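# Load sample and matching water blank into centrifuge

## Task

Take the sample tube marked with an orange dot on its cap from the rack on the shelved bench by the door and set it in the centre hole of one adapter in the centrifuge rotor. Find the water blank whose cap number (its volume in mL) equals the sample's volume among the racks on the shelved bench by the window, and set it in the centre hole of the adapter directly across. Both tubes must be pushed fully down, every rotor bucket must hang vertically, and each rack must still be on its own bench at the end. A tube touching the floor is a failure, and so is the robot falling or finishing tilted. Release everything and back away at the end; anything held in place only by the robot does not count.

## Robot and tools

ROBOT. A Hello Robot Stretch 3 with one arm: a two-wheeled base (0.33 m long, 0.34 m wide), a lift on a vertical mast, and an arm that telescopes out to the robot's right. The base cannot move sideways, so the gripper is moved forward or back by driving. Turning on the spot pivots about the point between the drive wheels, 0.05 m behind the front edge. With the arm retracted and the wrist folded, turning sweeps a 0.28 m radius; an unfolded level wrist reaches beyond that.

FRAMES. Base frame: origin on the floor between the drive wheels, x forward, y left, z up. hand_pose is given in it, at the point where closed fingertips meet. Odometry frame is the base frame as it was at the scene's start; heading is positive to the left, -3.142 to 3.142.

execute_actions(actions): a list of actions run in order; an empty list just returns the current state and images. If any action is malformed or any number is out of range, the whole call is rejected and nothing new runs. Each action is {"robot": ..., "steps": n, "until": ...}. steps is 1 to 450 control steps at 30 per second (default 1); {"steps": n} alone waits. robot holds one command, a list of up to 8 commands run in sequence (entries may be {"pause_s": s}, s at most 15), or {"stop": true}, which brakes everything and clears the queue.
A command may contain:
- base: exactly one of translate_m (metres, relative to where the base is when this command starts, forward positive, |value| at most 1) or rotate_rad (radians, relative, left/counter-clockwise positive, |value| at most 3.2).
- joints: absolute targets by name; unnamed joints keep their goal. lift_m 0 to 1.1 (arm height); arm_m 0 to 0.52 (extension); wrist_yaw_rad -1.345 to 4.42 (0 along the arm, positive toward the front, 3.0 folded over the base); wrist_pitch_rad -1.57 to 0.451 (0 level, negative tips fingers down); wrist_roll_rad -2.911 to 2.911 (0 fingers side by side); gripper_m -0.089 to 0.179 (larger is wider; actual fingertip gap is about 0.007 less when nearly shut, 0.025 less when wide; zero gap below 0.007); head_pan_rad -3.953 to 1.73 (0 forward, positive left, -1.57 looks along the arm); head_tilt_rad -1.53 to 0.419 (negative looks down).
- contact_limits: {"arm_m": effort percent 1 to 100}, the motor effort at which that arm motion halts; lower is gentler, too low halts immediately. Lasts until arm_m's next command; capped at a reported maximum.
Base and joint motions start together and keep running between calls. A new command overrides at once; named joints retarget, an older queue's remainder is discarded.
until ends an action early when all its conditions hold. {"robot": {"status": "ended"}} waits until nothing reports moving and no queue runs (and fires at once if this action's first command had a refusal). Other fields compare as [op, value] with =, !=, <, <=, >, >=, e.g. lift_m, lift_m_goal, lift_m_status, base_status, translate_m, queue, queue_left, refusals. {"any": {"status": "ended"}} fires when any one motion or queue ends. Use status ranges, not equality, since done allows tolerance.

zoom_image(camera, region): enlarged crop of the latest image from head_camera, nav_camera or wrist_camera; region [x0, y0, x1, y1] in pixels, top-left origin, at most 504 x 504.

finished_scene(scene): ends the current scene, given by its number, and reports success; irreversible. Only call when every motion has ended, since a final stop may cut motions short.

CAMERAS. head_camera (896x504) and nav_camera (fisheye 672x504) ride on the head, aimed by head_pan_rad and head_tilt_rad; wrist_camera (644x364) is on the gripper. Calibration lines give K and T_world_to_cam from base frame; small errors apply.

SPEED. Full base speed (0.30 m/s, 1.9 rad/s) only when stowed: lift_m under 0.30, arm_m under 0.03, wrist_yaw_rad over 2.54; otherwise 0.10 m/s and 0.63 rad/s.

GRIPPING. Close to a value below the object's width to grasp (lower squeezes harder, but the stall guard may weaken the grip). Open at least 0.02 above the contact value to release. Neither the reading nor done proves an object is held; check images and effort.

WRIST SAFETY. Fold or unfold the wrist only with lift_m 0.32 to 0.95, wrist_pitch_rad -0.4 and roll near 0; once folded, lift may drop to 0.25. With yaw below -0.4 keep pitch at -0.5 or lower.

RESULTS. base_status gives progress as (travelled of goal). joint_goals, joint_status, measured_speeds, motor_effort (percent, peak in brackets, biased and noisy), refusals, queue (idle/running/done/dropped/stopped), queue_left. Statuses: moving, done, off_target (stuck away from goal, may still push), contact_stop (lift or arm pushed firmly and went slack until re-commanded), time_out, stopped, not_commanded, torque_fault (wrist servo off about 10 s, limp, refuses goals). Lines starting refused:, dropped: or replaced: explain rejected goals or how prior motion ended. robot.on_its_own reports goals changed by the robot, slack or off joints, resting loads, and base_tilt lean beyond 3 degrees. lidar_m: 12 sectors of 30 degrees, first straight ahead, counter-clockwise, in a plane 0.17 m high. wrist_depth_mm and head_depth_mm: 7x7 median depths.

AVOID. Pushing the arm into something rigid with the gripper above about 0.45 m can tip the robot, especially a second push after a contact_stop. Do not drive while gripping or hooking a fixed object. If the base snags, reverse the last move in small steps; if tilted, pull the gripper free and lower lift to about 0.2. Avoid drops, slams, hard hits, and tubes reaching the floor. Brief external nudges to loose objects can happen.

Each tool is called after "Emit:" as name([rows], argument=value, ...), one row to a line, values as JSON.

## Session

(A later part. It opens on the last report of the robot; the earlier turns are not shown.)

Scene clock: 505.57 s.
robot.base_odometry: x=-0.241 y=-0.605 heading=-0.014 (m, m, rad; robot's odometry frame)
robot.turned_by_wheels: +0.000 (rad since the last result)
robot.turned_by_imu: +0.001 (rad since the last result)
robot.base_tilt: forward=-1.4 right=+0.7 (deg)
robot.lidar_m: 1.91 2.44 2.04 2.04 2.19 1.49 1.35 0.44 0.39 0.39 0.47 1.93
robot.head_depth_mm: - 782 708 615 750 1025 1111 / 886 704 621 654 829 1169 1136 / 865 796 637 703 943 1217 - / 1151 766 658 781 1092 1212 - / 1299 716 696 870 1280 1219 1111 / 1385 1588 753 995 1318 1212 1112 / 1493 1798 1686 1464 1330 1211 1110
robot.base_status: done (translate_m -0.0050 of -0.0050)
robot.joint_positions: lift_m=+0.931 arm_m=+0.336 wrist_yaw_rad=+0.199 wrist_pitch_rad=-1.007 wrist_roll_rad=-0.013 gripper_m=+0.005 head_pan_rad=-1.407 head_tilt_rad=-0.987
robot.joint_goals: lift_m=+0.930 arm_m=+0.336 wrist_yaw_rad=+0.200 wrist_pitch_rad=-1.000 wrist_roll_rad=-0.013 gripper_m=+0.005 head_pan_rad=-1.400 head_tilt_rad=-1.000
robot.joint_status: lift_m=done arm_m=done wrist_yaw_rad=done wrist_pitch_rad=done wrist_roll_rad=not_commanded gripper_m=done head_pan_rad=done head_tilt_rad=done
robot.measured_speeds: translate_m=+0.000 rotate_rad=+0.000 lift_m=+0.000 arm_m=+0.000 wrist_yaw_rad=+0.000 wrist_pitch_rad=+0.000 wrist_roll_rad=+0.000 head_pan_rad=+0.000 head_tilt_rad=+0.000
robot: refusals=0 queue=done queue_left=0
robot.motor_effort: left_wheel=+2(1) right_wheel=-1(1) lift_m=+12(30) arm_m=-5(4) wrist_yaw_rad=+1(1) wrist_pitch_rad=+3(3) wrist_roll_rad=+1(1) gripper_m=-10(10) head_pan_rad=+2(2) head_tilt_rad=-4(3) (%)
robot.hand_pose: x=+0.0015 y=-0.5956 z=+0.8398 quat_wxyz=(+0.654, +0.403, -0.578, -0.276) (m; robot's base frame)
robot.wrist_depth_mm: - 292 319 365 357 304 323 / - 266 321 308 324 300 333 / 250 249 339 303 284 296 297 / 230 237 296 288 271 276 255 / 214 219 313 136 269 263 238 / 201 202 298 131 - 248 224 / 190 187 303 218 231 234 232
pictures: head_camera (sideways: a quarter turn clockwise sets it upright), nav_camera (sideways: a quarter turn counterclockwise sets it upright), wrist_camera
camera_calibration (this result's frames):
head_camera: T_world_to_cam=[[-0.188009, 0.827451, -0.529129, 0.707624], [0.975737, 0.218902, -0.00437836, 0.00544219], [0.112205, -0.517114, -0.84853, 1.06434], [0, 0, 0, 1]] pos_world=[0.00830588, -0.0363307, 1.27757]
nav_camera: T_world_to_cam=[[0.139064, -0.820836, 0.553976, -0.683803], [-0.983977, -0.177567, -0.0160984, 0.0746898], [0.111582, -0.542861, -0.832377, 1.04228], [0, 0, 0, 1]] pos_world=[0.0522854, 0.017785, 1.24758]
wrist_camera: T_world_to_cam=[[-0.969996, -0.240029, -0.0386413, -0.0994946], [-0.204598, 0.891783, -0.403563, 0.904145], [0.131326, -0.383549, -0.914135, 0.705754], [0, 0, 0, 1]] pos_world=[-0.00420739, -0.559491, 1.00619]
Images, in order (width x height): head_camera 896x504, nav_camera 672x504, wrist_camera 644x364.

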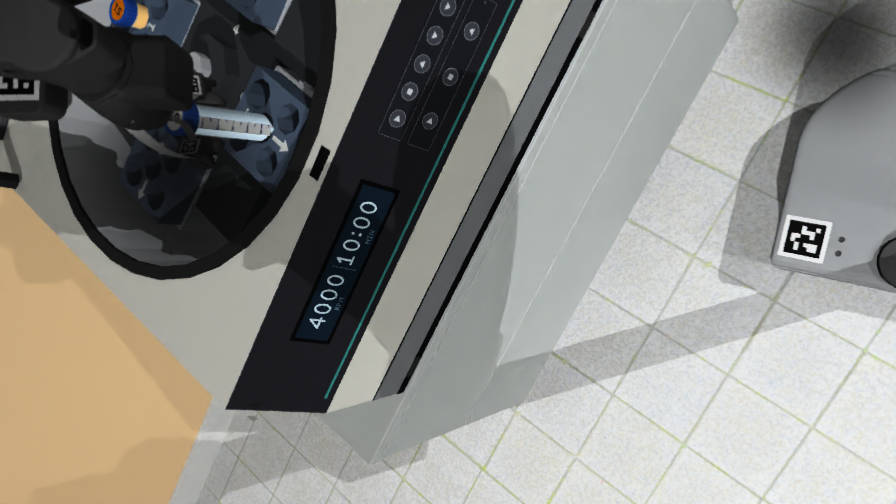

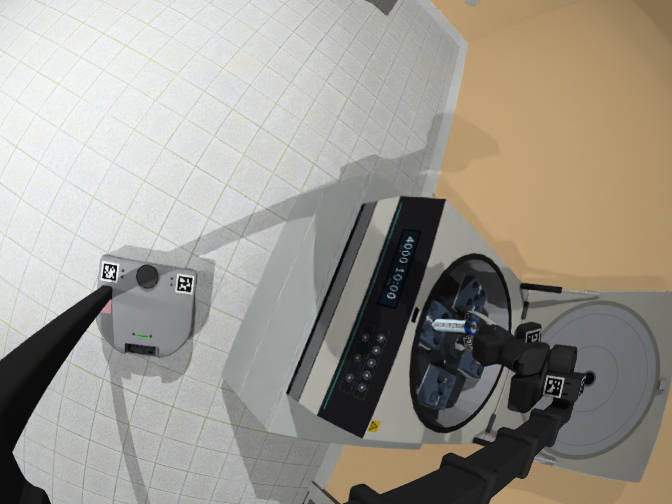

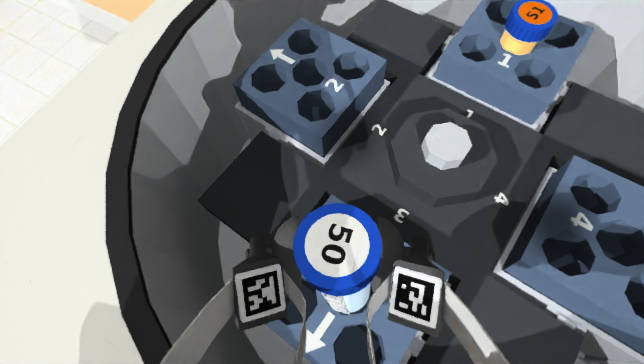

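Tip appears to be entering.

Emit:
execute_actions([
  {"robot":{"joints":{"lift_m":0.905}},"steps":200,"until":{"robot":{"status":"ended"}}},
])

Emit:
zoom_image(camera="head_camera", region=[100,30,380,230])

Scene clock: 508.40 s.
robot.base_odometry: x=-0.241 y=-0.605 heading=-0.014 (m, m, rad; robot's odometry frame)
robot.turned_by_wheels: +0.000 (rad since the last result)
robot.turned_by_imu: +0.000 (rad since the last result)
robot.base_tilt: forward=-1.0 right=+0.5 (deg)
robot.lidar_m: 1.91 2.45 2.04 2.05 2.20 1.49 1.35 0.44 0.39 0.39 0.46 1.92
robot.head_depth_mm: - 793 710 616 748 1026 1116 / 895 704 622 654 828 1165 1145 / 867 796 638 703 941 1214 - / 1149 765 658 781 1099 1213 - / 1296 715 695 869 1289 1213 1110 / 1396 1595 754 994 1320 1212 1105 / 1495 1813 1679 1464 1339 1213 1106
robot.base_status: done (translate_m -0.0050 of -0.0050)
robot.joint_positions: lift_m=+0.906 arm_m=+0.336 wrist_yaw_rad=+0.199 wrist_pitch_rad=-1.007 wrist_roll_rad=-0.013 gripper_m=+0.005 head_pan_rad=-1.407 head_tilt_rad=-0.987
robot.joint_goals: lift_m=+0.905 arm_m=+0.336 wrist_yaw_rad=+0.200 wrist_pitch_rad=-1.000 wrist_roll_rad=-0.013 gripper_m=+0.005 head_pan_rad=-1.400 head_tilt_rad=-1.000
robot.joint_status: lift_m=done arm_m=done wrist_yaw_rad=done wrist_pitch_rad=done wrist_roll_rad=not_commanded gripper_m=done head_pan_rad=done head_tilt_rad=done
robot.measured_speeds: translate_m=+0.000 rotate_rad=+0.000 lift_m=+0.000 arm_m=+0.000 wrist_yaw_rad=+0.000 wrist_pitch_rad=+0.000 wrist_roll_rad=+0.000 head_pan_rad=+0.000 head_tilt_rad=+0.000
robot: refusals=0 queue=done queue_left=0
robot.motor_effort: left_wheel=+2(2) right_wheel=-1(1) lift_m=+12(12) arm_m=-4(6) wrist_yaw_rad=+1(1) wrist_pitch_rad=+3(3) wrist_roll_rad=+1(1) gripper_m=-10(10) head_pan_rad=+4(3) head_tilt_rad=-4(4) (%)
robot.hand_pose: x=+0.0015 y=-0.5956 z=+0.8147 quat_wxyz=(+0.654, +0.403, -0.578, -0.276) (m; robot's base frame)
robot.wrist_depth_mm: - 254 307 294 321 284 297 / 237 240 300 274 295 285 284 / 216 243 325 278 251 256 268 / 200 237 264 262 251 250 230 / 187 218 316 136 241 239 216 / 176 189 299 131 - 225 203 / 166 164 302 195 202 212 212
pictures: head_camera (sideways: a quarter turn clockwise sets it upright), nav_camera (sideways: a quarter turn counterclockwise sets it upright), wrist_camera
camera_calibration (this result's frames):
head_camera: T_world_to_cam=[[-0.188009, 0.827451, -0.529129, 0.707624], [0.975737, 0.218902, -0.00437837, 0.00544219], [0.112205, -0.517114, -0.84853, 1.06434], [0, 0, 0, 1]] pos_world=[0.00830589, -0.0363307, 1.27757]
nav_camera: T_world_to_cam=[[0.139064, -0.820836, 0.553976, -0.683803], [-0.983977, -0.177568, -0.0160984, 0.0746898], [0.111582, -0.542861, -0.832377, 1.04228], [0, 0, 0, 1]] pos_world=[0.0522854, 0.017785, 1.24758]
wrist_camera: T_world_to_cam=[[-0.969997, -0.240024, -0.0386448, -0.100455], [-0.204605, 0.89182, -0.403478, 0.893985], [0.131309, -0.383466, -0.914173, 0.682982], [0, 0, 0, 1]] pos_world=[-0.00420864, -0.559485, 0.981185]
Images, in order (width x height): head_camera 896x504, nav_camera 672x504, wrist_camera 644x364.

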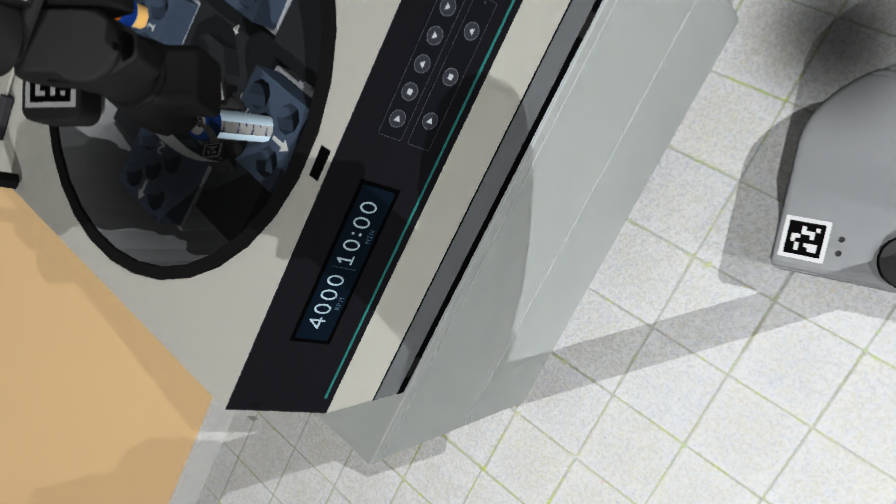

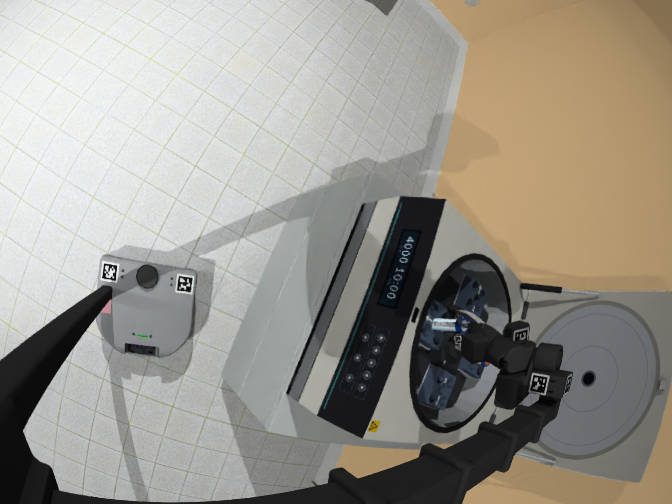

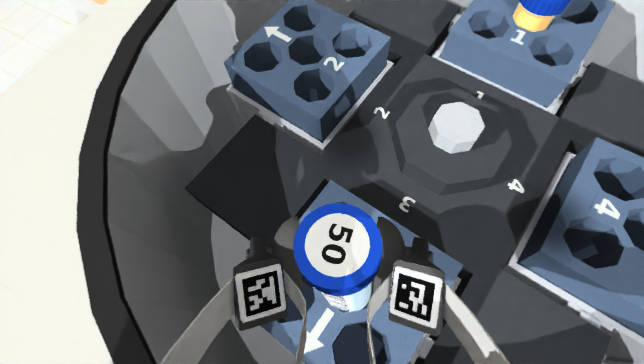

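Region (100, 30, 380, 230) of head_camera's 896x504 image, scaled by 1.800, with more detail than that image has; it fills the top 360 rows of this view, and the rest is white.

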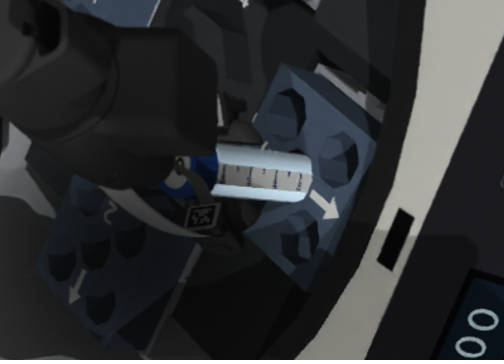

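In. A bit lower, release, lift.

Emit:
execute_actions([
  {"robot":[{"joints":{"lift_m":0.89}},{"joints":{"gripper_m":0.09}},{"pause_s":0.5},{"joints":{"lift_m":1.03}},{"joints":{"arm_m":0.0}}],"steps":450,"until":{"robot":{"status":"ended"}}},
])

Emit:
zoom_image(camera="head_camera", region=[0,0,400,300])

Scene clock: 521.00 s.
robot.base_odometry: x=-0.241 y=-0.605 heading=-0.014 (m, m, rad; robot's odometry frame)
robot.turned_by_wheels: +0.000 (rad since the last result)
robot.turned_by_imu: +0.002 (rad since the last result)
robot.base_tilt: forward=-1.3 right=+0.7 (deg)
robot.lidar_m: 1.92 2.45 2.04 2.05 2.20 1.48 1.35 0.44 0.39 0.39 0.46 1.93
robot.head_depth_mm: 875 - - - 821 1026 1111 / 891 - - - 930 1167 1141 / 865 804 635 757 963 1214 - / 1145 768 658 823 1091 1220 - / 1301 713 696 870 1282 1203 1113 / 1392 1599 754 997 1313 1218 1108 / 1491 1809 1687 1464 1346 1212 1105
robot.base_status: done (translate_m -0.0050 of -0.0050)
robot.joint_positions: lift_m=+1.029 arm_m=+0.000 wrist_yaw_rad=+0.200 wrist_pitch_rad=-1.007 wrist_roll_rad=-0.013 gripper_m=+0.090 head_pan_rad=-1.407 head_tilt_rad=-0.988
robot.joint_goals: lift_m=+1.030 arm_m=+0.000 wrist_yaw_rad=+0.200 wrist_pitch_rad=-1.000 wrist_roll_rad=-0.013 gripper_m=+0.090 head_pan_rad=-1.400 head_tilt_rad=-1.000
robot.joint_status: lift_m=done arm_m=done wrist_yaw_rad=done wrist_pitch_rad=done wrist_roll_rad=not_commanded gripper_m=done head_pan_rad=done head_tilt_rad=done
robot.measured_speeds: translate_m=+0.000 rotate_rad=+0.000 lift_m=+0.000 arm_m=+0.000 wrist_yaw_rad=+0.000 wrist_pitch_rad=+0.000 wrist_roll_rad=+0.000 head_pan_rad=+0.000 head_tilt_rad=+0.000
robot: refusals=0 queue=done queue_left=0
robot.motor_effort: left_wheel=+1(2) right_wheel=-1(1) lift_m=+31(35) arm_m=-6(5) wrist_yaw_rad=+0(1) wrist_pitch_rad=+2(2) wrist_roll_rad=+1(1) gripper_m=+1(80) head_pan_rad=+2(3) head_tilt_rad=-4(4) (%)
robot.hand_pose: x=+0.0016 y=-0.2596 z=+0.9387 quat_wxyz=(+0.654, +0.403, -0.577, -0.275) (m; robot's base frame)
robot.wrist_depth_mm: - - 428 451 464 467 455 / - - 452 390 377 445 364 / - - 549 428 360 346 340 / - - 832 522 406 347 319 / - - - 787 525 386 359 / - - - - 820 513 - / - - - - 997 965 953
pictures: head_camera (sideways: a quarter turn clockwise sets it upright), nav_camera (sideways: a quarter turn counterclockwise sets it upright), wrist_camera
camera_calibration (this result's frames):
head_camera: T_world_to_cam=[[-0.1881, 0.827483, -0.529046, 0.707516], [0.975715, 0.218999, -0.00437281, 0.0054351], [0.112242, -0.517021, -0.848582, 1.06441], [0, 0, 0, 1]] pos_world=[0.00830909, -0.0363282, 1.27757]
nav_camera: T_world_to_cam=[[0.139154, -0.820876, 0.553895, -0.683697], [-0.98396, -0.177663, -0.0160999, 0.0746915], [0.111623, -0.542769, -0.832431, 1.04235], [0, 0, 0, 1]] pos_world=[0.0522828, 0.0177948, 1.24758]
wrist_camera: T_world_to_cam=[[-0.969853, -0.240606, -0.0386451, -0.0151076], [-0.20514, 0.891697, -0.403478, 0.644348], [0.131539, -0.383387, -0.914173, 0.925131], [0, 0, 0, 1]] pos_world=[-0.00416173, -0.223515, 1.10513]
Images, in order (width x height): head_camera 896x504, nav_camera 672x504, wrist_camera 644x364.

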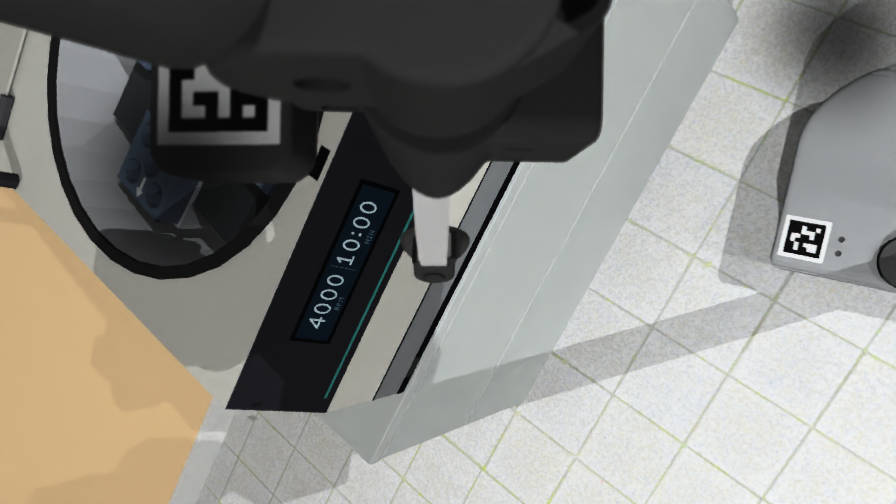

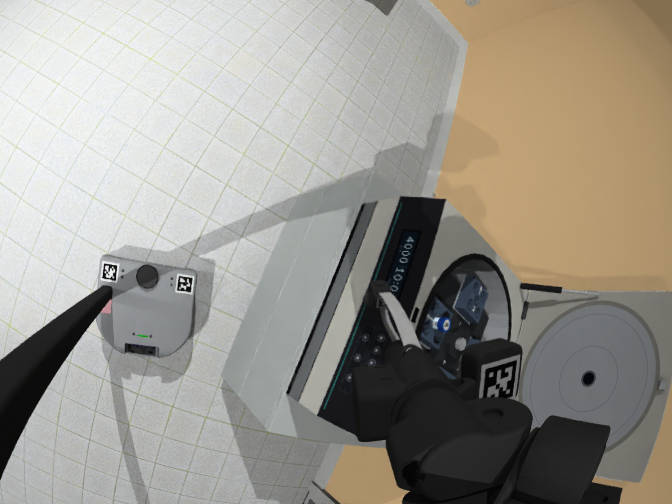

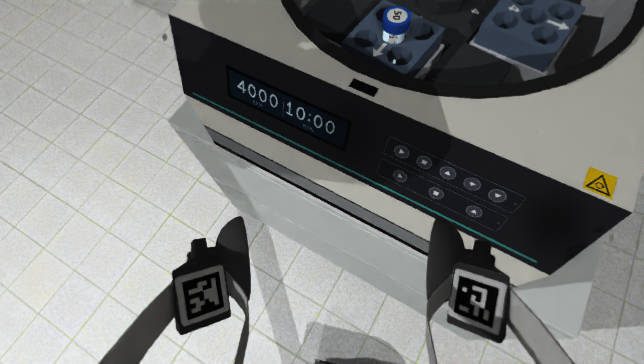

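Region (0, 0, 400, 300) of head_camera's 896x504 image, scaled by 1.260, with more detail than that image has; it fills the top 378 rows of this view, and the rest is white.

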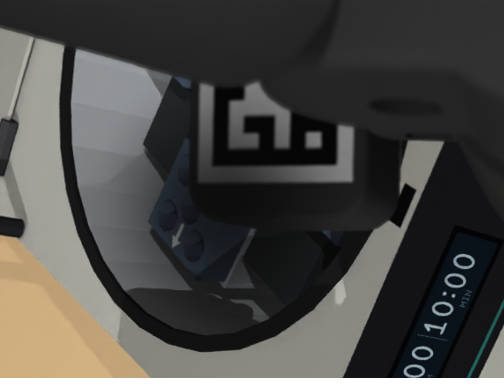

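Emit:
zoom_image(camera="wrist_camera", region=[300,0,500,100])

Emit:
zoom_image(camera="nav_camera", region=[400,250,530,380])

Region (300, 0, 500, 100) of wrist_camera's 644x364 image, scaled by 2.520.

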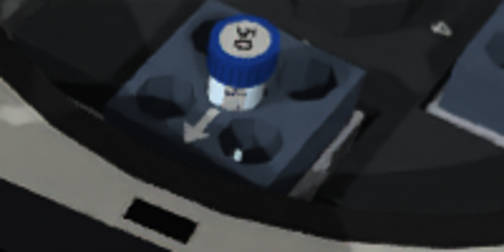

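Region (400, 250, 530, 380) of nav_camera's 672x504 image, scaled by 3.877, with more detail than that image has.

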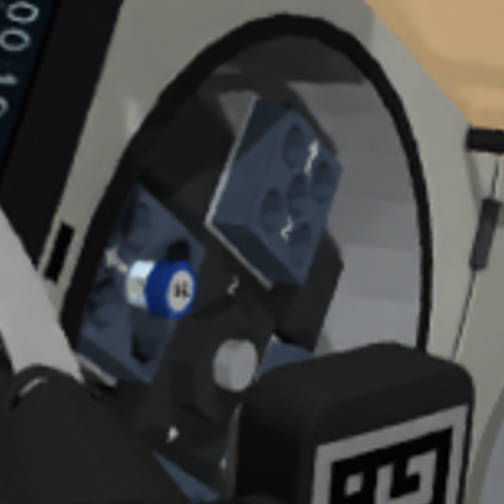

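Same protrusion as the sample; seated.

Emit:
finished_scene(scene=1)

The scene is finished: the task was done.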